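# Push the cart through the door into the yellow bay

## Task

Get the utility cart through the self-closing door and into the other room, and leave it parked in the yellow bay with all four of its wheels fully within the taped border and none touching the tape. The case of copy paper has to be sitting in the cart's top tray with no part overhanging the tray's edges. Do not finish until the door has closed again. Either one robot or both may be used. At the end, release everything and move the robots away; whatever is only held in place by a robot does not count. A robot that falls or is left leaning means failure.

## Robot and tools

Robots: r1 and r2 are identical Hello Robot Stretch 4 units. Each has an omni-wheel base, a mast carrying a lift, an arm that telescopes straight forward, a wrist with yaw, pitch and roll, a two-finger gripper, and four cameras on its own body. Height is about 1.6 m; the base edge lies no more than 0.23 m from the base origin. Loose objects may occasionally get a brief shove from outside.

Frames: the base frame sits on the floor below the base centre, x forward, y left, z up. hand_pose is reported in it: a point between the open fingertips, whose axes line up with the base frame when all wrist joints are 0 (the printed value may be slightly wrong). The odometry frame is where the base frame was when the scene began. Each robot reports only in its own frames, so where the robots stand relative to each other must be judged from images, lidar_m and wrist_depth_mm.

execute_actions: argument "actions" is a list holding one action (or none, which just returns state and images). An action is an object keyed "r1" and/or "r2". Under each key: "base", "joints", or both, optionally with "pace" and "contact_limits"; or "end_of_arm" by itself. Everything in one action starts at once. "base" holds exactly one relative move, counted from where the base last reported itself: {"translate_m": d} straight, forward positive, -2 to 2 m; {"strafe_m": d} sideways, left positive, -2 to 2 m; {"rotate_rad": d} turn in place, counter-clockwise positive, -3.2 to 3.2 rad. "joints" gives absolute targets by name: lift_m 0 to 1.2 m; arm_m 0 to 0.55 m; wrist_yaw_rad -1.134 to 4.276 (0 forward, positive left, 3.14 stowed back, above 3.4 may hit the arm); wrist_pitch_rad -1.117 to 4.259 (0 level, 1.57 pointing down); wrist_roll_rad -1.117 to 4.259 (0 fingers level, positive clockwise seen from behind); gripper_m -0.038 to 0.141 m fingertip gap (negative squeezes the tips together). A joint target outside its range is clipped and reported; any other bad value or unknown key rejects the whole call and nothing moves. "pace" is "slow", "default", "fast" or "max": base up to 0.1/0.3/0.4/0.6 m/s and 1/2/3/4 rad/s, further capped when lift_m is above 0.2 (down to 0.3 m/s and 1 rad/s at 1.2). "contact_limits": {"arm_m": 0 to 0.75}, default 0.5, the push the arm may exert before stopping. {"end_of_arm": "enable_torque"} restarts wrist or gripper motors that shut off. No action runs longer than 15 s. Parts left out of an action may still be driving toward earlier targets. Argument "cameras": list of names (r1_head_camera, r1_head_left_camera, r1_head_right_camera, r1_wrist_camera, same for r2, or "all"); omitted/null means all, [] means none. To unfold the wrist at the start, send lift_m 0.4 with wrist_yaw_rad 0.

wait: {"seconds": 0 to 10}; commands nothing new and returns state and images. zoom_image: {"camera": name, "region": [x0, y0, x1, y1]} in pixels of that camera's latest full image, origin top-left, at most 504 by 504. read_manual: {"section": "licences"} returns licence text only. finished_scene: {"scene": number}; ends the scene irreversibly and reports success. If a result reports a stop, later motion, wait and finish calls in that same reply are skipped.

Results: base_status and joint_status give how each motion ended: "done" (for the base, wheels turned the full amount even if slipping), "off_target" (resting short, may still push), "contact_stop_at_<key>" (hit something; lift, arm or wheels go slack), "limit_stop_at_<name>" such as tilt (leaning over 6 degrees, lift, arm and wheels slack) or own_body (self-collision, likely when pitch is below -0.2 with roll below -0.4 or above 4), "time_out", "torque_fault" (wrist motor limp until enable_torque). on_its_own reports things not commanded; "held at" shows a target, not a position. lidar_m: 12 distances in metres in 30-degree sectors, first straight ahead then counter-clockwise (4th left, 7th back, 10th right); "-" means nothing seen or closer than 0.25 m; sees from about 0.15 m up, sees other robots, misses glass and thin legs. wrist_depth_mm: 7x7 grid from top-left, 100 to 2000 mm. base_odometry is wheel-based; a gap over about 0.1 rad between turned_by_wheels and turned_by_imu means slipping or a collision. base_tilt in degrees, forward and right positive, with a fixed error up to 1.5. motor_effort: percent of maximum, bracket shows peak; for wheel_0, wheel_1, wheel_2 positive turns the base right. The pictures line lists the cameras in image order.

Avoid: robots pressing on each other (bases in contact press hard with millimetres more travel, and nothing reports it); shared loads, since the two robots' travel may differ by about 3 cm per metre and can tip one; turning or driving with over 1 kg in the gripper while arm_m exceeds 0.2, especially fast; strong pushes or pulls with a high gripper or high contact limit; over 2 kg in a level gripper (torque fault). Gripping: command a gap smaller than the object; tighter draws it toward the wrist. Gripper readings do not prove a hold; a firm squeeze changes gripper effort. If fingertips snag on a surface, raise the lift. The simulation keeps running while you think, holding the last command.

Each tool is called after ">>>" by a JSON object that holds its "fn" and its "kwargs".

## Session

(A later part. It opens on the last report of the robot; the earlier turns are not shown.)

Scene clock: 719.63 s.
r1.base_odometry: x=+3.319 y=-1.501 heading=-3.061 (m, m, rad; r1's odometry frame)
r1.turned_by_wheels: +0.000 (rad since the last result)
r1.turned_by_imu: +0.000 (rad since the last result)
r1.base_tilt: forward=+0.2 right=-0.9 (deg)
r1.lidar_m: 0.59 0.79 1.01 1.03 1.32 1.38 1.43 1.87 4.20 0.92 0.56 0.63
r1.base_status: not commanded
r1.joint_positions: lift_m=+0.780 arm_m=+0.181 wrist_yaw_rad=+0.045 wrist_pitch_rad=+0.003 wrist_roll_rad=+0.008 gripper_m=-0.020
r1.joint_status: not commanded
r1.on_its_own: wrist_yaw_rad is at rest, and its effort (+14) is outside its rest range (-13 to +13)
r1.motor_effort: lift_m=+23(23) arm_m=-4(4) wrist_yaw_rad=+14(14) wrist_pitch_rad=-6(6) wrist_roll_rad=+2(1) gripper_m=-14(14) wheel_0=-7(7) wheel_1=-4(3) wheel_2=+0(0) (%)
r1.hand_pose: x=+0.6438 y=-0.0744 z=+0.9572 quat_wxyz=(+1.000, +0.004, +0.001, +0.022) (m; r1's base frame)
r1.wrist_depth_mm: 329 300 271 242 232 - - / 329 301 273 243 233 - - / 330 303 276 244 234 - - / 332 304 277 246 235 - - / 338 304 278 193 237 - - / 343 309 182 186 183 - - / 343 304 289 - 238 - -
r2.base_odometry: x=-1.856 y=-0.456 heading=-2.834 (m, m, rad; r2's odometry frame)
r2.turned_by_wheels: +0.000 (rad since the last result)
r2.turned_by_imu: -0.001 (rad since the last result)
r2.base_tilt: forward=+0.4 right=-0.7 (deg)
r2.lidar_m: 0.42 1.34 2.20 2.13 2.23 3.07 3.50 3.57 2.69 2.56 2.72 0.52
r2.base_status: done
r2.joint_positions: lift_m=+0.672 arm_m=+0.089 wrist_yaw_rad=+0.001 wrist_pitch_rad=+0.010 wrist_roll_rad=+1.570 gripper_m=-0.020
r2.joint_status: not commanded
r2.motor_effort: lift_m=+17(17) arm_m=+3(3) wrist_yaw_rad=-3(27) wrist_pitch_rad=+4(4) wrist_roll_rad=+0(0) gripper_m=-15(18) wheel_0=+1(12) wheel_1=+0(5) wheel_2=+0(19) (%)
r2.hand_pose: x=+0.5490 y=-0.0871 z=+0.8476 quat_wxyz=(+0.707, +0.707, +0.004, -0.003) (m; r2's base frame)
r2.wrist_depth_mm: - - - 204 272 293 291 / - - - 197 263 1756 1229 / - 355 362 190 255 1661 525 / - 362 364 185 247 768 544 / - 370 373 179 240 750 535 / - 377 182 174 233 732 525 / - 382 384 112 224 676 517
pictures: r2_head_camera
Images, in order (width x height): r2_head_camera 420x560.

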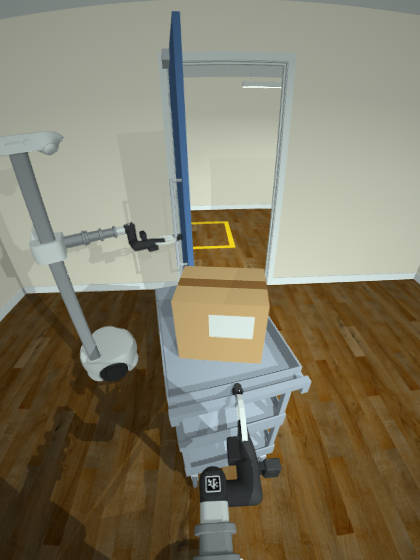

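>>> {"fn": "execute_actions", "kwargs": {"actions": [{"r2":{"base":{"strafe_m":0.1}}}], "cameras": []}}

>>> {"fn": "execute_actions", "kwargs": {"actions": [{"r2":{"base":{"translate_m":0.35}}}], "cameras": ["r2_head_camera","r2_head_left_camera"]}}

Scene clock: 727.07 s.
r1.base_odometry: x=+3.319 y=-1.501 heading=-3.061 (m, m, rad; r1's odometry frame)
r1.turned_by_wheels: +0.000 (rad since the last result)
r1.turned_by_imu: -0.001 (rad since the last result)
r1.base_tilt: forward=+0.2 right=-0.7 (deg)
r1.lidar_m: 0.60 0.78 1.00 1.04 1.35 1.39 1.43 1.84 4.17 0.80 0.52 0.60
r1.base_status: not commanded
r1.joint_positions: lift_m=+0.780 arm_m=+0.181 wrist_yaw_rad=+0.045 wrist_pitch_rad=+0.003 wrist_roll_rad=+0.008 gripper_m=-0.020
r1.joint_status: not commanded
r1.on_its_own: wrist_yaw_rad is at rest, and its effort (+14) is outside its rest range (-13 to +13)
r1.motor_effort: lift_m=+23(23) arm_m=-4(4) wrist_yaw_rad=+14(14) wrist_pitch_rad=-7(6) wrist_roll_rad=+2(1) gripper_m=-15(14) wheel_0=-7(7) wheel_1=-3(3) wheel_2=+0(1) (%)
r1.hand_pose: x=+0.6438 y=-0.0744 z=+0.9572 quat_wxyz=(+1.000, +0.004, +0.001, +0.022) (m; r1's base frame)
r1.wrist_depth_mm: 329 298 272 243 230 - - / 329 300 273 244 232 - - / 332 301 276 246 233 - - / 334 304 277 246 236 - - / 338 306 278 194 236 - - / 340 309 183 186 183 - - / 342 303 290 - 240 - -
r2.base_odometry: x=-1.826 y=-0.551 heading=-2.834 (m, m, rad; r2's odometry frame)
r2.turned_by_wheels: +0.000 (rad since the last result)
r2.turned_by_imu: +0.001 (rad since the last result)
r2.base_tilt: forward=+0.4 right=-0.7 (deg)
r2.lidar_m: 0.46 1.27 2.10 2.02 2.10 2.92 3.47 3.57 2.79 2.67 2.81 0.53
r2.base_status: done
r2.joint_positions: lift_m=+0.672 arm_m=+0.090 wrist_yaw_rad=-0.004 wrist_pitch_rad=+0.010 wrist_roll_rad=+1.570 gripper_m=-0.020
r2.joint_status: not commanded
r2.motor_effort: lift_m=+17(17) arm_m=+3(3) wrist_yaw_rad=+9(29) wrist_pitch_rad=+4(4) wrist_roll_rad=+0(1) gripper_m=-16(18) wheel_0=-2(16) wheel_1=-2(5) wheel_2=+0(3) (%)
r2.hand_pose: x=+0.5486 y=-0.0885 z=+0.8476 quat_wxyz=(+0.707, +0.707, +0.002, -0.005) (m; r2's base frame)
r2.wrist_depth_mm: - - - 180 243 1808 1255 / - - - 179 240 1756 521 / - 347 347 177 239 732 554 / - 362 364 176 236 768 549 / - 379 379 175 236 750 539 / - 394 183 173 234 741 530 / - 410 413 112 230 640 521
pictures: none
No camera images: the call's "cameras" was empty. Leave "cameras" out to get every camera's image.

Scene clock: 729.93 s.
r1.base_odometry: x=+3.319 y=-1.501 heading=-3.061 (m, m, rad; r1's odometry frame)
r1.turned_by_wheels: +0.000 (rad since the last result)
r1.turned_by_imu: +0.000 (rad since the last result)
r1.base_tilt: forward=+0.2 right=-0.7 (deg)
r1.lidar_m: 0.49 0.77 1.01 1.03 1.34 1.39 1.43 1.85 4.20 0.98 0.55 0.47
r1.base_status: not commanded
r1.joint_positions: lift_m=+0.780 arm_m=+0.181 wrist_yaw_rad=+0.044 wrist_pitch_rad=+0.003 wrist_roll_rad=+0.008 gripper_m=-0.020
r1.joint_status: not commanded
r1.on_its_own: wrist_yaw_rad is at rest, and its effort (+16) is outside its rest range (-13 to +13)
r1.motor_effort: lift_m=+23(22) arm_m=-4(5) wrist_yaw_rad=+16(16) wrist_pitch_rad=-6(7) wrist_roll_rad=+1(2) gripper_m=-14(16) wheel_0=-7(7) wheel_1=-3(3) wheel_2=+0(0) (%)
r1.hand_pose: x=+0.6438 y=-0.0746 z=+0.9572 quat_wxyz=(+1.000, +0.004, +0.001, +0.022) (m; r1's base frame)
r1.wrist_depth_mm: 330 301 272 242 231 - - / 330 301 273 244 232 - - / 330 301 274 246 236 - - / 334 303 276 245 236 - - / 336 306 278 194 236 - - / 342 310 182 186 183 477 455 / 342 303 290 - 239 430 449
r2.base_odometry: x=-2.159 y=-0.657 heading=-2.836 (m, m, rad; r2's odometry frame)
r2.turned_by_wheels: -0.002 (rad since the last result)
r2.turned_by_imu: -0.010 (rad since the last result)
r2.base_tilt: forward=-1.4 right=+0.4 (deg)
r2.lidar_m: 0.42 0.98 2.14 2.02 2.09 2.91 2.93 2.74 2.78 2.66 2.78 0.50
r2.base_status: done
r2.joint_positions: lift_m=+0.672 arm_m=+0.089 wrist_yaw_rad=-0.019 wrist_pitch_rad=+0.020 wrist_roll_rad=+1.570 gripper_m=-0.020
r2.joint_status: not commanded
r2.on_its_own: wrist_yaw_rad is at rest, and its effort (+55) is outside its rest range (-13 to +13); wrist_pitch_rad is at rest, and its effort (-25) is outside its rest range (-23 to +23)
r2.motor_effort: lift_m=+18(18) arm_m=+6(6) wrist_yaw_rad=+55(91) wrist_pitch_rad=-25(27) wrist_roll_rad=+1(1) gripper_m=-7(16) wheel_0=+1(7) wheel_1=-1(8) wheel_2=-20(22) (%)
r2.hand_pose: x=+0.5464 y=-0.0930 z=+0.8445 quat_wxyz=(+0.707, +0.707, +0.000, -0.014) (m; r2's base frame)
r2.wrist_depth_mm: 1756 1708 1708 192 257 1576 1098 / 1661 - - 186 251 1708 1182 / 1708 355 355 182 244 1661 544 / 1708 362 362 177 237 798 559 / 1255 368 373 173 232 778 554 / 1661 379 186 168 186 778 544 / 1618 387 389 112 220 661 544
pictures: r2_head_camera, r2_head_left_camera
Images, in order (width x height): r2_head_camera 420x560, r2_head_left_camera 420x672.

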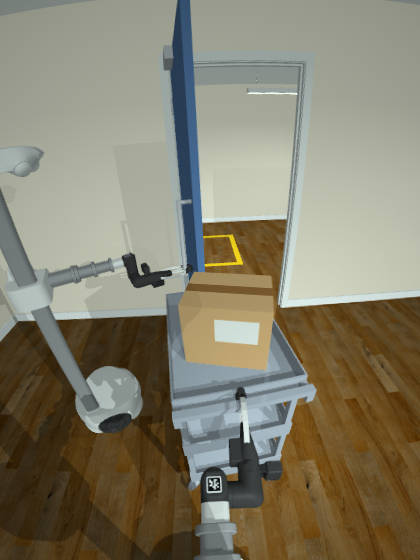

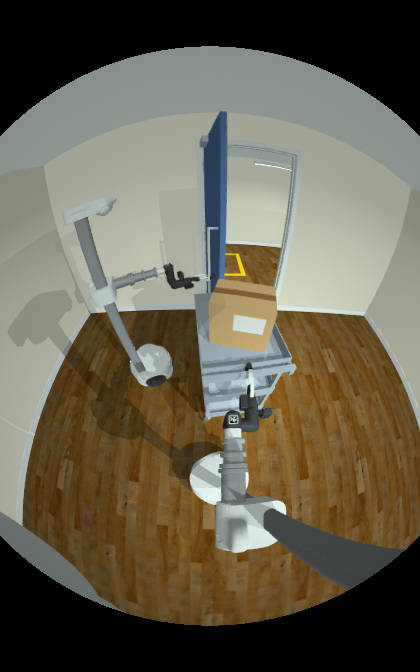

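>>> {"fn": "execute_actions", "kwargs": {"actions": [{"r2":{"base":{"translate_m":-0.12}}}], "cameras": []}}

>>> {"fn": "execute_actions", "kwargs": {"actions": [{"r2":{"base":{"strafe_m":-0.27}}}], "cameras": []}}

>>> {"fn": "execute_actions", "kwargs": {"actions": [{"r2":{"base":{"translate_m":-0.6}}}], "cameras": ["r2_head_camera"]}}

Scene clock: 739.50 s.
r1.base_odometry: x=+3.319 y=-1.501 heading=-3.061 (m, m, rad; r1's odometry frame)
r1.turned_by_wheels: +0.000 (rad since the last result)
r1.turned_by_imu: -0.001 (rad since the last result)
r1.base_tilt: forward=+0.3 right=-0.8 (deg)
r1.lidar_m: 0.58 0.78 1.01 1.02 1.35 1.39 1.42 1.84 4.18 1.05 0.52 0.46
r1.base_status: not commanded
r1.joint_positions: lift_m=+0.780 arm_m=+0.181 wrist_yaw_rad=+0.045 wrist_pitch_rad=+0.003 wrist_roll_rad=+0.008 gripper_m=-0.020
r1.joint_status: not commanded
r1.on_its_own: wrist_yaw_rad is at rest, and its effort (+14) is outside its rest range (-13 to +13)
r1.motor_effort: lift_m=+23(23) arm_m=-4(4) wrist_yaw_rad=+14(17) wrist_pitch_rad=-7(7) wrist_roll_rad=+1(2) gripper_m=-12(14) wheel_0=-7(7) wheel_1=-4(3) wheel_2=+0(0) (%)
r1.hand_pose: x=+0.6438 y=-0.0744 z=+0.9572 quat_wxyz=(+1.000, +0.004, +0.001, +0.022) (m; r1's base frame)
r1.wrist_depth_mm: 329 298 272 242 231 - - / 329 300 272 243 234 - - / 334 301 274 245 234 - - / 332 304 276 246 236 - - / 338 306 278 194 236 - - / 340 309 183 187 183 - 452 / 345 303 287 - 238 397 427
r2.base_odometry: x=-2.045 y=-0.621 heading=-2.836 (m, m, rad; r2's odometry frame)
r2.turned_by_wheels: +0.000 (rad since the last result)
r2.turned_by_imu: -0.027 (rad since the last result)
r2.base_tilt: forward=+0.6 right=-0.8 (deg)
r2.lidar_m: 0.46 1.07 2.14 2.02 2.10 2.80 3.77 3.79 2.83 2.68 2.76 0.52
r2.base_status: done
r2.joint_positions: lift_m=+0.672 arm_m=+0.090 wrist_yaw_rad=+0.000 wrist_pitch_rad=+0.011 wrist_roll_rad=+1.570 gripper_m=-0.020
r2.joint_status: not commanded
r2.motor_effort: lift_m=+19(19) arm_m=-1(7) wrist_yaw_rad=-3(56) wrist_pitch_rad=+3(24) wrist_roll_rad=+1(1) gripper_m=-16(26) wheel_0=-1(13) wheel_1=-1(4) wheel_2=+2(17) (%)
r2.hand_pose: x=+0.5495 y=-0.0874 z=+0.8472 quat_wxyz=(+0.707, +0.707, +0.004, -0.004) (m; r2's base frame)
r2.wrist_depth_mm: 1756 1756 1808 196 264 1464 1138 / 1756 - - 191 257 1756 1160 / 1708 357 362 186 250 778 525 / 1756 366 368 182 244 768 549 / 878 375 377 178 239 750 535 / 1708 384 182 174 234 732 525 / 1708 394 397 112 226 661 517
pictures: none
No camera images: the call's "cameras" was empty. Leave "cameras" out to get every camera's image.

Scene clock: 741.73 s.
r1.base_odometry: x=+3.319 y=-1.501 heading=-3.061 (m, m, rad; r1's odometry frame)
r1.turned_by_wheels: +0.000 (rad since the last result)
r1.turned_by_imu: +0.000 (rad since the last result)
r1.base_tilt: forward=+0.2 right=-0.8 (deg)
r1.lidar_m: 0.58 0.79 1.00 1.05 1.35 1.38 1.43 1.86 4.21 1.24 0.60 0.54
r1.base_status: not commanded
r1.joint_positions: lift_m=+0.780 arm_m=+0.181 wrist_yaw_rad=+0.045 wrist_pitch_rad=+0.003 wrist_roll_rad=+0.008 gripper_m=-0.020
r1.joint_status: not commanded
r1.on_its_own: wrist_yaw_rad is at rest, and its effort (+14) is outside its rest range (-13 to +13)
r1.motor_effort: lift_m=+23(23) arm_m=-4(4) wrist_yaw_rad=+14(15) wrist_pitch_rad=-8(8) wrist_roll_rad=+2(2) gripper_m=-12(14) wheel_0=-7(7) wheel_1=-4(3) wheel_2=+0(0) (%)
r1.hand_pose: x=+0.6438 y=-0.0744 z=+0.9572 quat_wxyz=(+1.000, +0.004, +0.001, +0.022) (m; r1's base frame)
r1.wrist_depth_mm: 327 297 271 242 231 - - / 330 298 273 244 232 - - / 332 301 274 244 235 - - / 334 304 277 245 236 - - / 336 304 277 193 236 - - / 342 307 183 186 183 - 462 / 343 304 289 - 238 430 364
r2.base_odometry: x=-2.126 y=-0.363 heading=-2.835 (m, m, rad; r2's odometry frame)
r2.turned_by_wheels: +0.001 (rad since the last result)
r2.turned_by_imu: +0.004 (rad since the last result)
r2.base_tilt: forward=+0.5 right=-0.6 (deg)
r2.lidar_m: 0.38 0.48 1.24 2.30 2.38 3.20 3.75 3.55 2.52 2.39 2.48 0.53
r2.base_status: done
r2.joint_positions: lift_m=+0.672 arm_m=+0.090 wrist_yaw_rad=+0.004 wrist_pitch_rad=+0.010 wrist_roll_rad=+1.570 gripper_m=-0.020
r2.joint_status: not commanded
r2.motor_effort: lift_m=+18(19) arm_m=-1(0) wrist_yaw_rad=-12(34) wrist_pitch_rad=+4(2) wrist_roll_rad=+1(0) gripper_m=-15(16) wheel_0=+2(15) wheel_1=+3(5) wheel_2=+3(4) (%)
r2.hand_pose: x=+0.5499 y=-0.0861 z=+0.8474 quat_wxyz=(+0.707, +0.707, +0.005, -0.002) (m; r2's base frame)
r2.wrist_depth_mm: 1756 1808 1808 297 1863 1808 1255 / 1756 1756 1808 256 351 357 1078 / 1756 - - 287 314 1756 459 / 1756 382 - 207 285 1661 517 / 1756 373 377 190 256 699 535 / 1182 359 183 174 236 741 530 / 351 347 353 112 211 676 517
pictures: none
No camera images: the call's "cameras" was empty. Leave "cameras" out to get every camera's image.

Scene clock: 745.23 s.
r1.base_odometry: x=+3.319 y=-1.501 heading=-3.061 (m, m, rad; r1's odometry frame)
r1.turned_by_wheels: +0.000 (rad since the last result)
r1.turned_by_imu: +0.000 (rad since the last result)
r1.base_tilt: forward=+0.3 right=-0.8 (deg)
r1.lidar_m: 0.59 0.78 1.01 1.03 1.34 1.38 1.42 1.87 4.19 1.26 1.02 0.66
r1.base_status: not commanded
r1.joint_positions: lift_m=+0.780 arm_m=+0.181 wrist_yaw_rad=+0.045 wrist_pitch_rad=+0.003 wrist_roll_rad=+0.008 gripper_m=-0.020
r1.joint_status: not commanded
r1.on_its_own: wrist_yaw_rad is at rest, and its effort (+15) is outside its rest range (-13 to +13)
r1.motor_effort: lift_m=+23(23) arm_m=-4(4) wrist_yaw_rad=+15(14) wrist_pitch_rad=-7(7) wrist_roll_rad=+2(1) gripper_m=-14(12) wheel_0=-7(7) wheel_1=-3(3) wheel_2=-1(0) (%)
r1.hand_pose: x=+0.6438 y=-0.0744 z=+0.9572 quat_wxyz=(+1.000, +0.004, +0.001, +0.022) (m; r1's base frame)
r1.wrist_depth_mm: 329 298 271 242 231 - - / 329 298 273 244 233 - - / 330 300 274 245 235 - - / 336 303 276 245 236 - - / 340 304 278 193 236 - - / 342 309 182 186 183 - - / 343 304 289 - 238 - -
r2.base_odometry: x=-1.554 y=-0.182 heading=-2.835 (m, m, rad; r2's odometry frame)
r2.turned_by_wheels: +0.000 (rad since the last result)
r2.turned_by_imu: +0.002 (rad since the last result)
r2.base_tilt: forward=+0.5 right=-0.8 (deg)
r2.lidar_m: 0.47 1.73 2.41 2.30 2.33 3.19 3.08 3.18 2.57 2.43 2.52 0.49
r2.base_status: done
r2.joint_positions: lift_m=+0.672 arm_m=+0.090 wrist_yaw_rad=-0.002 wrist_pitch_rad=+0.010 wrist_roll_rad=+1.570 gripper_m=-0.020
r2.joint_status: not commanded
r2.motor_effort: lift_m=+18(18) arm_m=-1(1) wrist_yaw_rad=+5(31) wrist_pitch_rad=+3(4) wrist_roll_rad=+0(0) gripper_m=-15(20) wheel_0=-2(6) wheel_1=+0(3) wheel_2=-1(16) (%)
r2.hand_pose: x=+0.5493 y=-0.0881 z=+0.8473 quat_wxyz=(+0.707, +0.707, +0.003, -0.005) (m; r2's base frame)
r2.wrist_depth_mm: - - - 164 224 1808 1255 / - 334 334 166 225 798 530 / - 345 347 167 228 778 549 / - 366 368 169 230 778 544 / - 392 394 171 232 750 535 / - 418 182 172 234 715 530 / - 442 445 112 237 621 517
pictures: r2_head_camera
Images, in order (width x height): r2_head_camera 420x560.

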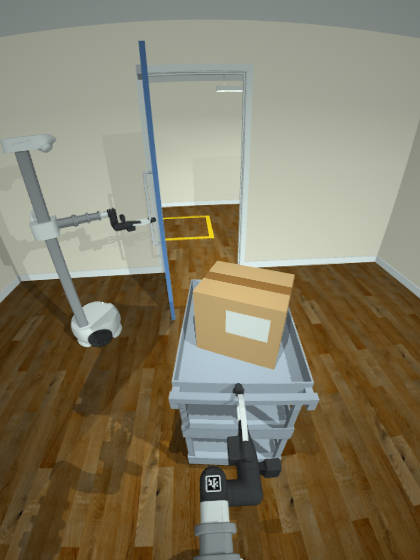

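>>> {"fn": "execute_actions", "kwargs": {"actions": []}}

Scene clock: 760.10 s.
r1.base_odometry: x=+3.319 y=-1.501 heading=-3.061 (m, m, rad; r1's odometry frame)
r1.turned_by_wheels: +0.000 (rad since the last result)
r1.turned_by_imu: +0.000 (rad since the last result)
r1.base_tilt: forward=+0.1 right=-0.8 (deg)
r1.lidar_m: 0.58 0.78 1.00 1.05 1.34 1.38 1.43 1.85 4.19 1.29 1.01 0.65
r1.base_status: not commanded
r1.joint_positions: lift_m=+0.780 arm_m=+0.181 wrist_yaw_rad=+0.045 wrist_pitch_rad=+0.003 wrist_roll_rad=+0.008 gripper_m=-0.020
r1.joint_status: not commanded
r1.on_its_own: wrist_yaw_rad is at rest, and its effort (+15) is outside its rest range (-13 to +13)
r1.motor_effort: lift_m=+23(23) arm_m=-4(4) wrist_yaw_rad=+15(14) wrist_pitch_rad=-7(7) wrist_roll_rad=+1(1) gripper_m=-16(12) wheel_0=-7(7) wheel_1=-4(3) wheel_2=+0(0) (%)
r1.hand_pose: x=+0.6438 y=-0.0744 z=+0.9572 quat_wxyz=(+1.000, +0.004, +0.001, +0.022) (m; r1's base frame)
r1.wrist_depth_mm: 329 297 272 242 231 - - / 330 301 273 243 234 - - / 332 300 273 245 234 - - / 336 304 276 246 236 - - / 336 306 278 194 236 - - / 340 309 183 186 183 - - / 345 304 289 - 239 - -
r2.base_odometry: x=-1.554 y=-0.182 heading=-2.835 (m, m, rad; r2's odometry frame)
r2.turned_by_wheels: +0.000 (rad since the last result)
r2.turned_by_imu: +0.001 (rad since the last result)
r2.base_tilt: forward=+0.7 right=-0.6 (deg)
r2.lidar_m: 0.47 1.73 2.39 2.28 2.34 3.19 3.07 3.17 2.55 2.42 2.51 0.48
r2.base_status: done
r2.joint_positions: lift_m=+0.672 arm_m=+0.090 wrist_yaw_rad=-0.002 wrist_pitch_rad=+0.010 wrist_roll_rad=+1.570 gripper_m=-0.020
r2.joint_status: not commanded
r2.motor_effort: lift_m=+18(18) arm_m=-1(1) wrist_yaw_rad=+8(31) wrist_pitch_rad=+2(4) wrist_roll_rad=+0(0) gripper_m=-14(20) wheel_0=-2(6) wheel_1=+0(3) wheel_2=+0(16) (%)
r2.hand_pose: x=+0.5493 y=-0.0881 z=+0.8473 quat_wxyz=(+0.707, +0.707, +0.003, -0.005) (m; r2's base frame)
r2.wrist_depth_mm: - - - 164 224 1808 1255 / - 334 334 166 225 788 535 / - 345 347 167 228 788 554 / - 366 368 169 229 768 544 / - 394 392 171 233 759 535 / - 415 182 173 234 723 530 / - 442 449 112 237 627 521
pictures: r1_head_camera, r1_head_left_camera, r1_head_right_camera, r1_wrist_camera, r2_head_camera, r2_head_left_camera, r2_head_right_camera, r2_wrist_camera
Images, in order (width x height): r1_head_camera 420x560, r1_head_left_camera 420x672, r1_head_right_camera 420x672, r1_wrist_camera 616x392, r2_head_camera 420x560, r2_head_left_camera 420x672, r2_head_right_camera 420x672, r2_wrist_camera 616x392.

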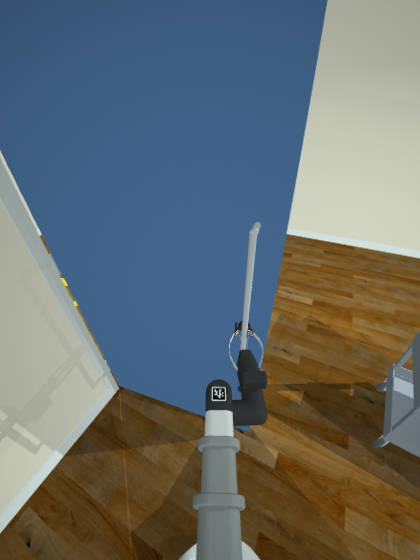

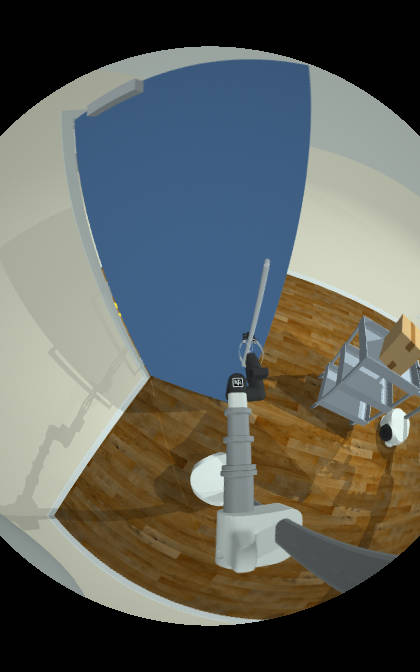

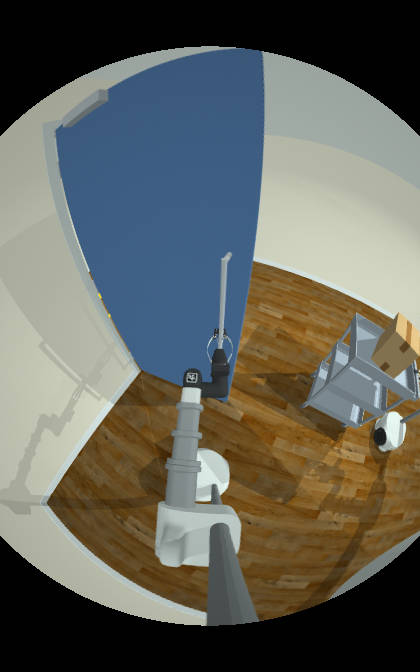

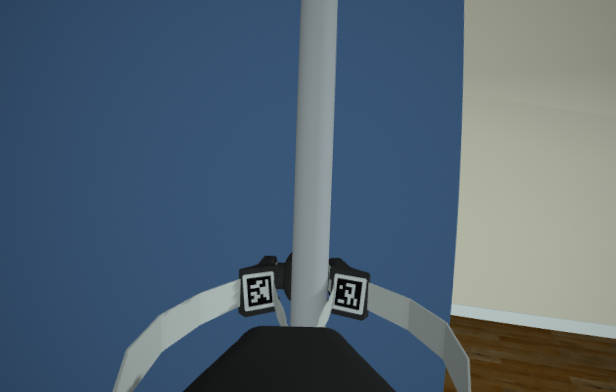

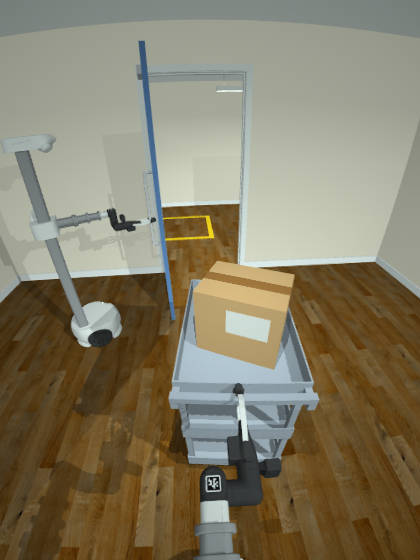

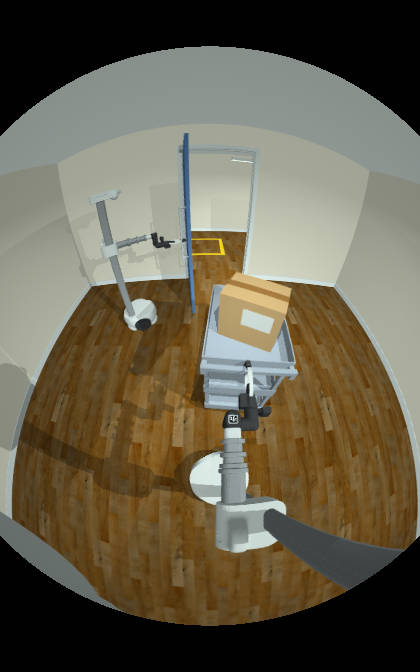

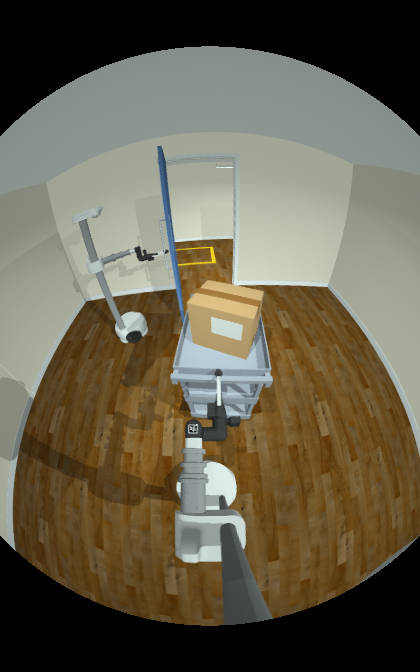

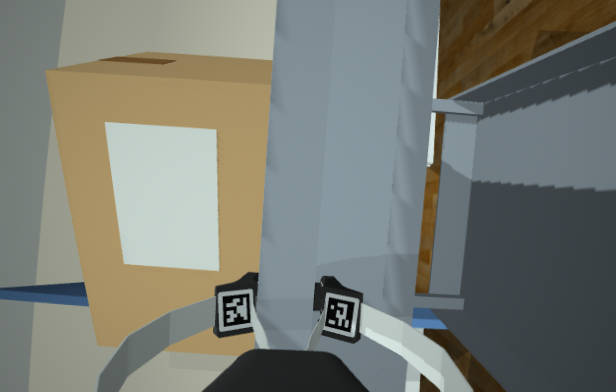

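>>> {"fn": "execute_actions", "kwargs": {"actions": [{"r1": {"base": {"translate_m": -0.07}, "pace": "slow"}, "r2": {"base": {"rotate_rad": 0.04}, "pace": "slow"}}], "cameras": ["r2_head_camera"]}}

>>> {"fn": "execute_actions", "kwargs": {"actions": [{"r2": {"base": {"strafe_m": -0.12}, "pace": "slow"}}], "cameras": ["r2_head_camera"]}}

Scene clock: 781.43 s.
r1.base_odometry: x=+3.388 y=-1.495 heading=-3.059 (m, m, rad; r1's odometry frame)
r1.turned_by_wheels: +0.002 (rad since the last result)
r1.turned_by_imu: +0.002 (rad since the last result)
r1.base_tilt: forward=+0.2 right=-1.0 (deg)
r1.lidar_m: 0.59 0.82 1.02 1.04 1.38 1.32 1.36 1.78 4.06 1.34 1.06 3.41
r1.base_status: done
r1.joint_positions: lift_m=+0.780 arm_m=+0.181 wrist_yaw_rad=+0.070 wrist_pitch_rad=+0.003 wrist_roll_rad=+0.008 gripper_m=-0.020
r1.joint_status: not commanded
r1.on_its_own: wrist_yaw_rad is at rest, and its effort (-59) is outside its rest range (-13 to +13)
r1.motor_effort: lift_m=+23(23) arm_m=-4(4) wrist_yaw_rad=-59(59) wrist_pitch_rad=-6(7) wrist_roll_rad=+2(1) gripper_m=-16(20) wheel_0=+6(11) wheel_1=+0(7) wheel_2=+17(19) (%)
r1.hand_pose: x=+0.6456 y=-0.0670 z=+0.9572 quat_wxyz=(+0.999, +0.004, +0.001, +0.035) (m; r1's base frame)
r1.wrist_depth_mm: 382 325 282 236 222 - - / 384 327 283 238 224 - - / 387 330 283 240 226 - - / 387 336 286 240 227 - - / 392 336 286 211 226 - - / 397 338 186 184 218 - - / 402 324 303 - 229 - -
r2.base_odometry: x=-1.554 y=-0.182 heading=-2.796 (m, m, rad; r2's odometry frame)
r2.turned_by_wheels: +0.039 (rad since the last result)
r2.turned_by_imu: +0.041 (rad since the last result)
r2.base_tilt: forward=+0.6 right=-0.6 (deg)
r2.lidar_m: 0.50 1.72 2.39 2.25 2.34 3.17 3.08 3.20 2.50 2.44 2.54 0.48
r2.base_status: done
r2.joint_positions: lift_m=+0.672 arm_m=+0.090 wrist_yaw_rad=-0.004 wrist_pitch_rad=+0.010 wrist_roll_rad=+1.570 gripper_m=-0.020
r2.joint_status: not commanded
r2.motor_effort: lift_m=+18(19) arm_m=-1(1) wrist_yaw_rad=+11(35) wrist_pitch_rad=+3(1) wrist_roll_rad=+1(1) gripper_m=-15(15) wheel_0=-3(10) wheel_1=-2(2) wheel_2=-5(8) (%)
r2.hand_pose: x=+0.5492 y=-0.0885 z=+0.8473 quat_wxyz=(+0.707, +0.707, +0.002, -0.005) (m; r2's base frame)
r2.wrist_depth_mm: - - - 156 213 1808 521 / 329 322 325 160 218 778 564 / - 343 343 162 222 788 554 / - 370 370 166 227 768 544 / - 402 402 169 230 750 535 / - 430 183 172 234 691 525 / - - - 112 239 615 521
pictures: r2_head_camera
Images, in order (width x height): r2_head_camera 420x560.

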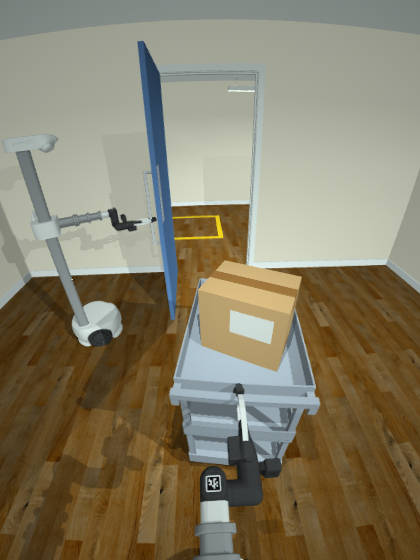

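Scene clock: 783.77 s.
r1.base_odometry: x=+3.388 y=-1.495 heading=-3.059 (m, m, rad; r1's odometry frame)
r1.turned_by_wheels: +0.000 (rad since the last result)
r1.turned_by_imu: +0.000 (rad since the last result)
r1.base_tilt: forward=+0.4 right=-0.9 (deg)
r1.lidar_m: 0.60 0.80 1.03 1.07 1.39 1.32 1.37 1.77 4.03 1.48 1.08 3.41
r1.base_status: not commanded
r1.joint_positions: lift_m=+0.780 arm_m=+0.181 wrist_yaw_rad=+0.070 wrist_pitch_rad=+0.003 wrist_roll_rad=+0.008 gripper_m=-0.020
r1.joint_status: not commanded
r1.on_its_own: wrist_yaw_rad is at rest, and its effort (-59) is outside its rest range (-13 to +13)
r1.motor_effort: lift_m=+22(23) arm_m=-5(4) wrist_yaw_rad=-59(59) wrist_pitch_rad=-7(6) wrist_roll_rad=+1(1) gripper_m=-18(21) wheel_0=+6(6) wheel_1=+0(0) wheel_2=+17(17) (%)
r1.hand_pose: x=+0.6456 y=-0.0670 z=+0.9572 quat_wxyz=(+0.999, +0.004, +0.001, +0.035) (m; r1's base frame)
r1.wrist_depth_mm: 384 327 282 237 223 - - / 384 329 283 238 224 - - / 387 330 285 238 224 - - / 384 330 283 241 225 - - / 392 332 289 211 227 - - / 399 338 186 185 218 - - / 402 325 304 - 229 - -
r2.base_odometry: x=-1.595 y=-0.069 heading=-2.796 (m, m, rad; r2's odometry frame)
r2.turned_by_wheels: +0.001 (rad since the last result)
r2.turned_by_imu: +0.002 (rad since the last result)
r2.base_tilt: forward=+0.6 right=-0.7 (deg)
r2.lidar_m: 0.46 1.79 2.48 2.39 2.49 3.18 3.07 3.20 2.40 2.31 2.39 0.50
r2.base_status: done
r2.joint_positions: lift_m=+0.672 arm_m=+0.090 wrist_yaw_rad=+0.005 wrist_pitch_rad=+0.010 wrist_roll_rad=+1.570 gripper_m=-0.020
r2.joint_status: not commanded
r2.on_its_own: wrist_yaw_rad is at rest, and its effort (-15) is outside its rest range (-13 to +13)
r2.motor_effort: lift_m=+18(18) arm_m=+0(1) wrist_yaw_rad=-15(23) wrist_pitch_rad=+2(3) wrist_roll_rad=-1(2) gripper_m=-13(15) wheel_0=+6(11) wheel_1=+0(4) wheel_2=+1(6) (%)
r2.hand_pose: x=+0.5499 y=-0.0860 z=+0.8473 quat_wxyz=(+0.707, +0.707, +0.005, -0.002) (m; r2's base frame)
r2.wrist_depth_mm: - - - 176 237 1808 1229 / - 439 539 175 237 1708 512 / - 349 349 175 236 788 554 / - 366 366 174 236 768 544 / - 382 384 173 234 759 535 / 1708 402 182 173 234 741 530 / - 418 421 112 232 634 517
pictures: r2_head_camera
Images, in order (width x height): r2_head_camera 420x560.

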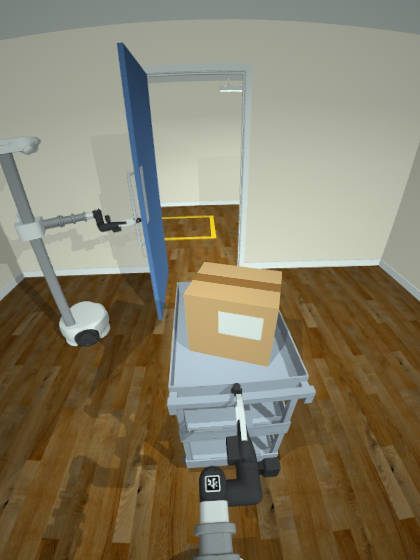

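>>> {"fn": "execute_actions", "kwargs": {"actions": [{"r1": {"joints": {"wrist_yaw_rad": 0.09}}, "r2": {"base": {"strafe_m": -0.09}, "pace": "slow"}}], "cameras": []}}

>>> {"fn": "execute_actions", "kwargs": {"actions": [{"r2": {"base": {"translate_m": 0.3}, "pace": "slow"}}], "cameras": ["r2_head_camera"]}}

Scene clock: 790.90 s.
r1.base_odometry: x=+3.388 y=-1.495 heading=-3.059 (m, m, rad; r1's odometry frame)
r1.turned_by_wheels: -0.001 (rad since the last result)
r1.turned_by_imu: -0.002 (rad since the last result)
r1.base_tilt: forward=+0.4 right=-0.8 (deg)
r1.lidar_m: 0.59 0.81 1.04 1.05 1.38 1.31 1.36 1.75 4.04 1.82 1.10 1.49
r1.base_status: not commanded
r1.joint_positions: lift_m=+0.780 arm_m=+0.181 wrist_yaw_rad=+0.100 wrist_pitch_rad=+0.003 wrist_roll_rad=+0.008 gripper_m=-0.020
r1.joint_status: all done
r1.on_its_own: wrist_yaw_rad is at rest, and its effort (-28) is outside its rest range (-13 to +13)
r1.motor_effort: lift_m=+23(23) arm_m=-5(4) wrist_yaw_rad=-28(55) wrist_pitch_rad=-7(7) wrist_roll_rad=+1(1) gripper_m=-17(17) wheel_0=+4(6) wheel_1=+0(0) wheel_2=+9(17) (%)
r1.hand_pose: x=+0.6475 y=-0.0583 z=+0.9572 quat_wxyz=(+0.999, +0.004, +0.001, +0.050) (m; r1's base frame)
r1.wrist_depth_mm: 397 336 286 238 223 - - / 399 336 287 240 224 - - / 399 340 289 241 226 - - / 402 338 289 243 226 - - / 407 342 291 195 228 - - / 415 345 185 185 218 - - / 415 330 309 - 228 - -
r2.base_odometry: x=-1.625 y=+0.015 heading=-2.795 (m, m, rad; r2's odometry frame)
r2.turned_by_wheels: +0.000 (rad since the last result)
r2.turned_by_imu: +0.003 (rad since the last result)
r2.base_tilt: forward=+0.4 right=-0.8 (deg)
r2.lidar_m: 0.45 1.84 2.58 2.48 2.58 3.17 3.06 3.12 2.30 2.20 2.32 0.53
r2.base_status: done
r2.joint_positions: lift_m=+0.672 arm_m=+0.090 wrist_yaw_rad=+0.004 wrist_pitch_rad=+0.010 wrist_roll_rad=+1.570 gripper_m=-0.020
r2.joint_status: not commanded
r2.motor_effort: lift_m=+18(18) arm_m=+0(1) wrist_yaw_rad=-13(20) wrist_pitch_rad=+2(3) wrist_roll_rad=+1(0) gripper_m=-15(13) wheel_0=+6(13) wheel_1=-1(5) wheel_2=+0(1) (%)
r2.hand_pose: x=+0.5499 y=-0.0861 z=+0.8474 quat_wxyz=(+0.707, +0.707, +0.005, -0.002) (m; r2's base frame)
r2.wrist_depth_mm: - - - 195 262 1576 1118 / - - - 190 255 1808 1138 / - 355 359 185 249 778 535 / - 364 368 182 244 768 539 / - 377 379 178 239 759 535 / 1863 387 182 174 234 732 525 / - 397 399 112 227 676 517
pictures: none
No camera images: the call's "cameras" was empty. Leave "cameras" out to get every camera's image.

Scene clock: 795.17 s.
r1.base_odometry: x=+3.388 y=-1.495 heading=-3.059 (m, m, rad; r1's odometry frame)
r1.turned_by_wheels: +0.000 (rad since the last result)
r1.turned_by_imu: -0.001 (rad since the last result)
r1.base_tilt: forward=+0.1 right=-0.8 (deg)
r1.lidar_m: 0.58 0.81 1.03 1.08 1.38 1.32 1.36 1.75 4.02 1.60 1.15 1.12
r1.base_status: not commanded
r1.joint_positions: lift_m=+0.780 arm_m=+0.181 wrist_yaw_rad=+0.100 wrist_pitch_rad=+0.003 wrist_roll_rad=+0.008 gripper_m=-0.020
r1.joint_status: not commanded
r1.on_its_own: wrist_yaw_rad is at rest, and its effort (-28) is outside its rest range (-13 to +13)
r1.motor_effort: lift_m=+23(23) arm_m=-5(4) wrist_yaw_rad=-28(27) wrist_pitch_rad=-7(6) wrist_roll_rad=+1(1) gripper_m=-14(20) wheel_0=+4(4) wheel_1=+0(0) wheel_2=+9(9) (%)
r1.hand_pose: x=+0.6475 y=-0.0583 z=+0.9572 quat_wxyz=(+0.999, +0.004, +0.001, +0.050) (m; r1's base frame)
r1.wrist_depth_mm: 399 336 286 236 224 - - / 397 336 286 240 224 - - / 399 336 289 240 225 - - / 402 338 290 243 227 - - / 407 340 293 195 228 - - / 415 347 185 185 218 - - / 415 330 307 - 229 - -
r2.base_odometry: x=-1.907 y=-0.086 heading=-2.796 (m, m, rad; r2's odometry frame)
r2.turned_by_wheels: -0.001 (rad since the last result)
r2.turned_by_imu: -0.002 (rad since the last result)
r2.base_tilt: forward=+0.6 right=-0.7 (deg)
r2.lidar_m: 0.47 1.57 1.66 2.49 2.57 3.45 3.40 3.15 2.30 2.21 2.30 0.51
r2.base_status: done
r2.joint_positions: lift_m=+0.672 arm_m=+0.090 wrist_yaw_rad=-0.008 wrist_pitch_rad=+0.010 wrist_roll_rad=+1.570 gripper_m=-0.020
r2.joint_status: not commanded
r2.on_its_own: wrist_yaw_rad is at rest, and its effort (+23) is outside its rest range (-13 to +13)
r2.motor_effort: lift_m=+18(18) arm_m=-1(0) wrist_yaw_rad=+23(24) wrist_pitch_rad=+5(3) wrist_roll_rad=+0(1) gripper_m=-13(12) wheel_0=-2(9) wheel_1=+1(3) wheel_2=-7(11) (%)
r2.hand_pose: x=+0.5488 y=-0.0897 z=+0.8474 quat_wxyz=(+0.707, +0.707, +0.001, -0.006) (m; r2's base frame)
r2.wrist_depth_mm: - - - 167 226 1808 1255 / - 336 336 168 228 1576 535 / - 347 347 169 229 788 549 / - 366 368 170 230 768 544 / - 389 392 171 233 750 535 / - 413 182 173 234 732 525 / 1430 445 445 112 236 640 517
pictures: r2_head_camera
Images, in order (width x height): r2_head_camera 420x560.

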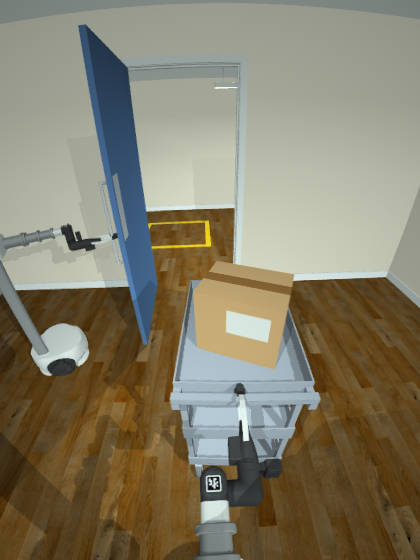

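>>> {"fn": "execute_actions", "kwargs": {"actions": [{"r2": {"base": {"rotate_rad": 0.15}, "pace": "slow"}}], "cameras": []}}

>>> {"fn": "execute_actions", "kwargs": {"actions": [{"r2": {"base": {"translate_m": 0.25}, "pace": "slow"}}], "cameras": ["r2_head_camera"]}}

Scene clock: 824.00 s.
r1.base_odometry: x=+3.388 y=-1.495 heading=-3.059 (m, m, rad; r1's odometry frame)
r1.turned_by_wheels: +0.000 (rad since the last result)
r1.turned_by_imu: +0.000 (rad since the last result)
r1.base_tilt: forward=+0.3 right=-0.7 (deg)
r1.lidar_m: 0.60 0.80 1.04 1.07 1.40 1.32 1.37 1.76 4.01 1.63 1.13 1.12
r1.base_status: not commanded
r1.joint_positions: lift_m=+0.780 arm_m=+0.181 wrist_yaw_rad=+0.100 wrist_pitch_rad=+0.003 wrist_roll_rad=+0.008 gripper_m=-0.020
r1.joint_status: not commanded
r1.on_its_own: wrist_yaw_rad is at rest, and its effort (-28) is outside its rest range (-13 to +13)
r1.motor_effort: lift_m=+23(23) arm_m=-4(5) wrist_yaw_rad=-28(28) wrist_pitch_rad=-7(6) wrist_roll_rad=+1(2) gripper_m=-18(16) wheel_0=+4(4) wheel_1=+0(1) wheel_2=+9(9) (%)
r1.hand_pose: x=+0.6475 y=-0.0583 z=+0.9572 quat_wxyz=(+0.999, +0.004, +0.001, +0.050) (m; r1's base frame)
r1.wrist_depth_mm: 399 334 285 238 224 - - / 399 336 289 241 225 - - / 397 338 289 241 226 - - / 399 340 291 243 227 - - / 407 342 291 193 229 - - / 415 345 185 185 217 - - / 418 332 310 - 229 1983 -
r2.base_odometry: x=-1.908 y=-0.086 heading=-2.647 (m, m, rad; r2's odometry frame)
r2.turned_by_wheels: +0.149 (rad since the last result)
r2.turned_by_imu: +0.151 (rad since the last result)
r2.base_tilt: forward=+0.6 right=-0.7 (deg)
r2.lidar_m: 0.51 1.58 2.52 2.49 2.72 3.38 3.36 2.77 2.27 2.22 2.46 0.48
r2.base_status: done
r2.joint_positions: lift_m=+0.672 arm_m=+0.090 wrist_yaw_rad=-0.003 wrist_pitch_rad=+0.010 wrist_roll_rad=+1.570 gripper_m=-0.020
r2.joint_status: not commanded
r2.motor_effort: lift_m=+18(18) arm_m=-1(1) wrist_yaw_rad=+6(42) wrist_pitch_rad=+3(3) wrist_roll_rad=+0(1) gripper_m=-15(16) wheel_0=-5(13) wheel_1=-2(8) wheel_2=-2(12) (%)
r2.hand_pose: x=+0.5492 y=-0.0882 z=+0.8474 quat_wxyz=(+0.707, +0.707, +0.003, -0.004) (m; r2's base frame)
r2.wrist_depth_mm: 287 289 290 130 185 699 564 / 320 312 310 136 194 741 559 / - 345 343 144 204 778 549 / - 387 384 152 213 768 549 / - 442 436 160 226 715 539 / 1366 1366 182 169 236 1336 525 / - - - 112 252 1430 477
pictures: none
No camera images: the call's "cameras" was empty. Leave "cameras" out to get every camera's image.

Scene clock: 827.80 s.
r1.base_odometry: x=+3.388 y=-1.495 heading=-3.059 (m, m, rad; r1's odometry frame)
r1.turned_by_wheels: +0.000 (rad since the last result)
r1.turned_by_imu: +0.000 (rad since the last result)
r1.base_tilt: forward=+0.1 right=-0.9 (deg)
r1.lidar_m: 0.59 0.81 1.04 1.08 1.40 1.32 1.38 1.76 4.02 1.46 1.07 1.08
r1.base_status: not commanded
r1.joint_positions: lift_m=+0.780 arm_m=+0.181 wrist_yaw_rad=+0.100 wrist_pitch_rad=+0.003 wrist_roll_rad=+0.008 gripper_m=-0.020
r1.joint_status: not commanded
r1.on_its_own: wrist_yaw_rad is at rest, and its effort (-28) is outside its rest range (-13 to +13)
r1.motor_effort: lift_m=+23(23) arm_m=-5(4) wrist_yaw_rad=-28(29) wrist_pitch_rad=-7(6) wrist_roll_rad=+2(1) gripper_m=-16(15) wheel_0=+4(4) wheel_1=+0(0) wheel_2=+9(9) (%)
r1.hand_pose: x=+0.6475 y=-0.0583 z=+0.9572 quat_wxyz=(+0.999, +0.004, +0.001, +0.050) (m; r1's base frame)
r1.wrist_depth_mm: 399 336 287 238 223 - - / 399 336 286 239 224 - - / 402 338 287 241 225 - - / 402 340 290 242 228 - - / 407 342 293 194 227 - - / 413 345 185 185 218 - 683 / 415 332 309 - 230 - 1921
r2.base_odometry: x=-2.127 y=-0.205 heading=-2.647 (m, m, rad; r2's odometry frame)
r2.turned_by_wheels: +0.000 (rad since the last result)
r2.turned_by_imu: +0.001 (rad since the last result)
r2.base_tilt: forward=+0.5 right=-0.8 (deg)
r2.lidar_m: 0.52 1.37 2.47 2.45 2.68 3.63 3.63 2.81 2.27 2.25 2.51 0.43
r2.base_status: done
r2.joint_positions: lift_m=+0.672 arm_m=+0.090 wrist_yaw_rad=+0.000 wrist_pitch_rad=+0.010 wrist_roll_rad=+1.570 gripper_m=-0.020
r2.joint_status: not commanded
r2.motor_effort: lift_m=+18(18) arm_m=+0(0) wrist_yaw_rad=+0(14) wrist_pitch_rad=+4(4) wrist_roll_rad=+0(2) gripper_m=-13(17) wheel_0=+4(7) wheel_1=+1(1) wheel_2=-4(11) (%)
r2.hand_pose: x=+0.5494 y=-0.0875 z=+0.8474 quat_wxyz=(+0.707, +0.707, +0.003, -0.004) (m; r2's base frame)
r2.wrist_depth_mm: 268 265 263 - 152 153 564 / 309 303 300 105 165 654 559 / 1756 357 351 114 179 691 554 / 1808 430 421 128 197 683 544 / 1756 1863 1756 142 219 1708 539 / 1160 1205 181 164 238 1397 488 / 1921 991 1025 112 279 1025 449
pictures: r2_head_camera
Images, in order (width x height): r2_head_camera 420x560.

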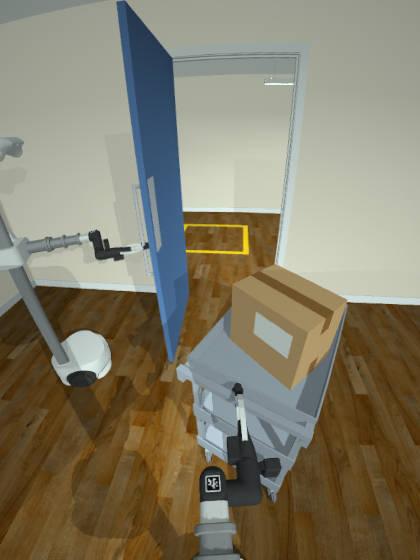

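>>> {"fn": "execute_actions", "kwargs": {"actions": [{"r2": {"base": {"rotate_rad": -0.28}, "pace": "slow"}}], "cameras": []}}

>>> {"fn": "execute_actions", "kwargs": {"actions": [{"r2": {"base": {"translate_m": -1.9}}}], "cameras": ["r2_head_camera"]}}

Scene clock: 859.03 s.
r1.base_odometry: x=+3.388 y=-1.495 heading=-3.059 (m, m, rad; r1's odometry frame)
r1.turned_by_wheels: +0.000 (rad since the last result)
r1.turned_by_imu: -0.001 (rad since the last result)
r1.base_tilt: forward=+0.2 right=-1.0 (deg)
r1.lidar_m: 0.59 0.82 1.03 1.07 1.38 1.32 1.36 1.75 4.04 1.46 1.18 1.16
r1.base_status: not commanded
r1.joint_positions: lift_m=+0.780 arm_m=+0.181 wrist_yaw_rad=+0.100 wrist_pitch_rad=+0.003 wrist_roll_rad=+0.008 gripper_m=-0.020
r1.joint_status: not commanded
r1.on_its_own: wrist_yaw_rad is at rest, and its effort (-28) is outside its rest range (-13 to +13)
r1.motor_effort: lift_m=+23(23) arm_m=-4(4) wrist_yaw_rad=-28(28) wrist_pitch_rad=-7(6) wrist_roll_rad=+2(1) gripper_m=-16(16) wheel_0=+4(4) wheel_1=+0(0) wheel_2=+9(9) (%)
r1.hand_pose: x=+0.6475 y=-0.0583 z=+0.9572 quat_wxyz=(+0.999, +0.004, +0.001, +0.050) (m; r1's base frame)
r1.wrist_depth_mm: 399 334 286 239 224 - - / 399 336 289 240 224 - - / 402 338 289 240 226 - - / 404 340 290 242 227 - - / 407 342 293 195 227 - - / 413 347 185 184 218 - 691 / 418 332 307 - 229 1983 991
r2.base_odometry: x=-2.127 y=-0.205 heading=-2.926 (m, m, rad; r2's odometry frame)
r2.turned_by_wheels: -0.279 (rad since the last result)
r2.turned_by_imu: -0.278 (rad since the last result)
r2.base_tilt: forward=+0.5 right=-0.8 (deg)
r2.lidar_m: 0.49 1.35 1.38 2.46 2.48 3.17 3.65 3.66 2.44 2.24 2.29 0.50
r2.base_status: done
r2.joint_positions: lift_m=+0.672 arm_m=+0.090 wrist_yaw_rad=+0.006 wrist_pitch_rad=+0.010 wrist_roll_rad=+1.570 gripper_m=-0.020
r2.joint_status: not commanded
r2.on_its_own: wrist_yaw_rad is at rest, and its effort (-17) is outside its rest range (-13 to +13)
r2.motor_effort: lift_m=+18(19) arm_m=-1(0) wrist_yaw_rad=-17(41) wrist_pitch_rad=+4(4) wrist_roll_rad=+1(1) gripper_m=-15(18) wheel_0=+5(13) wheel_1=+0(7) wheel_2=+6(9) (%)
r2.hand_pose: x=+0.5499 y=-0.0858 z=+0.8474 quat_wxyz=(+0.707, +0.707, +0.006, -0.002) (m; r2's base frame)
r2.wrist_depth_mm: 1921 1983 - 160 218 1808 1229 / 1921 330 329 163 221 778 530 / 1863 343 343 165 225 788 554 / 1808 366 366 167 228 778 544 / 1808 394 394 171 232 759 535 / - 421 182 173 235 691 525 / - 455 - 112 238 634 517
pictures: none
No camera images: the call's "cameras" was empty. Leave "cameras" out to get every camera's image.

Scene clock: 866.83 s.
r1.base_odometry: x=+3.388 y=-1.495 heading=-3.059 (m, m, rad; r1's odometry frame)
r1.turned_by_wheels: +0.000 (rad since the last result)
r1.turned_by_imu: -0.001 (rad since the last result)
r1.base_tilt: forward=-0.1 right=-1.0 (deg)
r1.lidar_m: 0.59 0.81 1.03 1.06 1.39 1.32 1.36 1.75 4.04 2.10 3.64 3.42
r1.base_status: not commanded
r1.joint_positions: lift_m=+0.780 arm_m=+0.181 wrist_yaw_rad=+0.100 wrist_pitch_rad=+0.003 wrist_roll_rad=+0.008 gripper_m=-0.020
r1.joint_status: not commanded
r1.on_its_own: wrist_yaw_rad is at rest, and its effort (-28) is outside its rest range (-13 to +13)
r1.motor_effort: lift_m=+22(23) arm_m=-5(4) wrist_yaw_rad=-28(28) wrist_pitch_rad=-7(7) wrist_roll_rad=+2(1) gripper_m=-17(17) wheel_0=+4(4) wheel_1=+0(0) wheel_2=+9(9) (%)
r1.hand_pose: x=+0.6475 y=-0.0583 z=+0.9572 quat_wxyz=(+0.999, +0.004, +0.001, +0.050) (m; r1's base frame)
r1.wrist_depth_mm: 397 334 287 239 223 - - / 397 334 287 241 224 - - / 402 338 287 241 226 - - / 404 342 290 242 227 - - / 407 343 293 194 228 - - / 413 345 185 184 217 - - / 415 334 307 - 229 - -
r2.base_odometry: x=-0.271 y=+0.201 heading=-2.926 (m, m, rad; r2's odometry frame)
r2.turned_by_wheels: -0.001 (rad since the last result)
r2.turned_by_imu: +0.003 (rad since the last result)
r2.base_tilt: forward=+0.5 right=-0.8 (deg)
r2.lidar_m: 0.50 2.92 2.39 2.20 2.25 1.87 1.69 1.72 2.23 2.47 2.51 0.50
r2.base_status: done
r2.joint_positions: lift_m=+0.672 arm_m=+0.090 wrist_yaw_rad=-0.005 wrist_pitch_rad=+0.010 wrist_roll_rad=+1.570 gripper_m=-0.020
r2.joint_status: not commanded
r2.on_its_own: wrist_yaw_rad is at rest, and its effort (+16) is outside its rest range (-13 to +13)
r2.motor_effort: lift_m=+19(18) arm_m=+0(0) wrist_yaw_rad=+16(20) wrist_pitch_rad=+3(4) wrist_roll_rad=+1(2) gripper_m=-14(19) wheel_0=-4(9) wheel_1=-3(5) wheel_2=-1(14) (%)
r2.hand_pose: x=+0.5490 y=-0.0889 z=+0.8474 quat_wxyz=(+0.707, +0.707, +0.002, -0.005) (m; r2's base frame)
r2.wrist_depth_mm: - 480 - 151 208 1708 544 / 322 317 322 155 213 759 559 / - 342 342 159 218 788 549 / - 373 370 163 224 768 544 / - 407 402 168 231 750 535 / - 439 182 172 235 699 525 / - - - 112 243 597 512
pictures: r2_head_camera
Images, in order (width x height): r2_head_camera 420x560.

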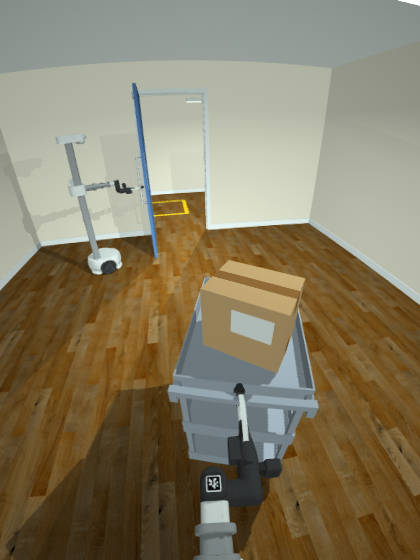

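>>> {"fn": "execute_actions", "kwargs": {"actions": [{"r2": {"base": {"strafe_m": -0.5}}}], "cameras": ["r2_head_camera"]}}

Scene clock: 873.97 s.
r1.base_odometry: x=+3.388 y=-1.495 heading=-3.059 (m, m, rad; r1's odometry frame)
r1.turned_by_wheels: +0.000 (rad since the last result)
r1.turned_by_imu: -0.001 (rad since the last result)
r1.base_tilt: forward=+0.2 right=-0.9 (deg)
r1.lidar_m: 0.60 0.83 1.03 1.07 1.37 1.32 1.36 1.76 4.02 2.36 3.63 3.40
r1.base_status: not commanded
r1.joint_positions: lift_m=+0.780 arm_m=+0.181 wrist_yaw_rad=+0.100 wrist_pitch_rad=+0.003 wrist_roll_rad=+0.008 gripper_m=-0.020
r1.joint_status: not commanded
r1.on_its_own: wrist_yaw_rad is at rest, and its effort (-28) is outside its rest range (-13 to +13)
r1.motor_effort: lift_m=+23(23) arm_m=-4(5) wrist_yaw_rad=-28(28) wrist_pitch_rad=-8(7) wrist_roll_rad=+2(1) gripper_m=-15(17) wheel_0=+4(4) wheel_1=+0(0) wheel_2=+9(9) (%)
r1.hand_pose: x=+0.6475 y=-0.0583 z=+0.9572 quat_wxyz=(+0.999, +0.004, +0.001, +0.050) (m; r1's base frame)
r1.wrist_depth_mm: 399 334 286 239 224 - - / 394 336 287 240 225 - - / 402 336 287 241 226 - - / 404 342 290 241 227 - - / 404 342 291 194 229 - - / 415 345 185 185 217 - - / 418 330 309 - 230 - -
r2.base_odometry: x=-0.379 y=+0.690 heading=-2.926 (m, m, rad; r2's odometry frame)
r2.turned_by_wheels: +0.000 (rad since the last result)
r2.turned_by_imu: +0.005 (rad since the last result)
r2.base_tilt: forward=+0.5 right=-0.8 (deg)
r2.lidar_m: 0.36 0.42 2.94 2.72 2.66 1.79 1.64 1.67 2.15 1.97 1.99 0.58
r2.base_status: done
r2.joint_positions: lift_m=+0.672 arm_m=+0.090 wrist_yaw_rad=+0.006 wrist_pitch_rad=+0.010 wrist_roll_rad=+1.570 gripper_m=-0.020
r2.joint_status: not commanded
r2.on_its_own: wrist_yaw_rad is at rest, and its effort (-16) is outside its rest range (-13 to +13)
r2.motor_effort: lift_m=+18(18) arm_m=+0(0) wrist_yaw_rad=-16(31) wrist_pitch_rad=+5(5) wrist_roll_rad=-1(0) gripper_m=-15(14) wheel_0=+1(17) wheel_1=+2(9) wheel_2=+4(3) (%)
r2.hand_pose: x=+0.5499 y=-0.0857 z=+0.8474 quat_wxyz=(+0.707, +0.707, +0.006, -0.001) (m; r2's base frame)
r2.wrist_depth_mm: - - - 304 - 1808 1255 / - - - 320 351 1537 1182 / - - - 294 359 1618 430 / - - - 211 289 1708 496 / - 368 375 191 259 699 535 / - 355 183 172 237 732 525 / 347 340 347 112 211 683 517
pictures: r2_head_camera
Images, in order (width x height): r2_head_camera 420x560.

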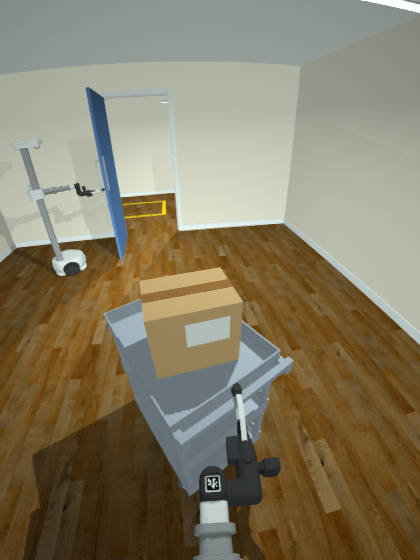

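>>> {"fn": "execute_actions", "kwargs": {"actions": [{"r2": {"base": {"rotate_rad": 0.62}, "pace": "slow"}}], "cameras": ["r2_head_camera"]}}

Scene clock: 878.97 s.
r1.base_odometry: x=+3.388 y=-1.495 heading=-3.059 (m, m, rad; r1's odometry frame)
r1.turned_by_wheels: +0.000 (rad since the last result)
r1.turned_by_imu: -0.001 (rad since the last result)
r1.base_tilt: forward=+0.1 right=-0.8 (deg)
r1.lidar_m: 0.58 0.81 1.04 1.06 1.41 1.33 1.37 1.77 4.02 2.22 3.63 3.41
r1.base_status: not commanded
r1.joint_positions: lift_m=+0.780 arm_m=+0.181 wrist_yaw_rad=+0.100 wrist_pitch_rad=+0.003 wrist_roll_rad=+0.008 gripper_m=-0.020
r1.joint_status: not commanded
r1.on_its_own: wrist_yaw_rad is at rest, and its effort (-28) is outside its rest range (-13 to +13)
r1.motor_effort: lift_m=+22(23) arm_m=-4(5) wrist_yaw_rad=-28(28) wrist_pitch_rad=-6(8) wrist_roll_rad=+2(2) gripper_m=-18(14) wheel_0=+4(4) wheel_1=+0(0) wheel_2=+9(9) (%)
r1.hand_pose: x=+0.6475 y=-0.0583 z=+0.9572 quat_wxyz=(+0.999, +0.004, +0.001, +0.050) (m; r1's base frame)
r1.wrist_depth_mm: 399 336 286 238 223 - - / 397 334 286 240 225 - - / 399 338 289 241 226 - - / 402 342 290 241 227 - - / 407 342 293 194 228 - - / 413 345 185 185 218 - - / 415 332 309 - 229 - -
r2.base_odometry: x=-0.379 y=+0.690 heading=-2.306 (m, m, rad; r2's odometry frame)
r2.turned_by_wheels: +0.620 (rad since the last result)
r2.turned_by_imu: +0.619 (rad since the last result)
r2.base_tilt: forward=+0.7 right=-0.6 (deg)
r2.lidar_m: 0.49 2.83 2.71 2.46 1.71 1.64 1.70 2.09 1.98 2.06 2.80 0.45
r2.base_status: done
r2.joint_positions: lift_m=+0.672 arm_m=+0.090 wrist_yaw_rad=-0.002 wrist_pitch_rad=+0.010 wrist_roll_rad=+1.570 gripper_m=-0.020
r2.joint_status: not commanded
r2.motor_effort: lift_m=+18(18) arm_m=+0(1) wrist_yaw_rad=+5(63) wrist_pitch_rad=+2(4) wrist_roll_rad=+0(0) gripper_m=-16(16) wheel_0=-3(13) wheel_1=-1(8) wheel_2=-1(20) (%)
r2.hand_pose: x=+0.5491 y=-0.0879 z=+0.8475 quat_wxyz=(+0.707, +0.707, +0.003, -0.004) (m; r2's base frame)
r2.wrist_depth_mm: 274 270 270 111 165 169 569 / 314 304 303 118 177 699 559 / - 347 345 127 189 732 554 / - 407 402 139 204 732 544 / - - 480 151 222 683 539 / - - 181 169 238 1618 500 / - - - 112 268 1537 452
pictures: r2_head_camera
Images, in order (width x height): r2_head_camera 420x560.

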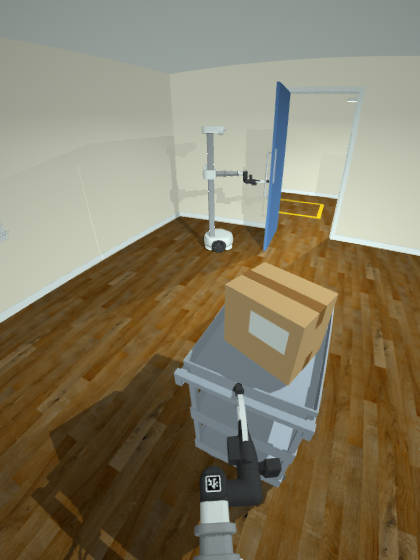

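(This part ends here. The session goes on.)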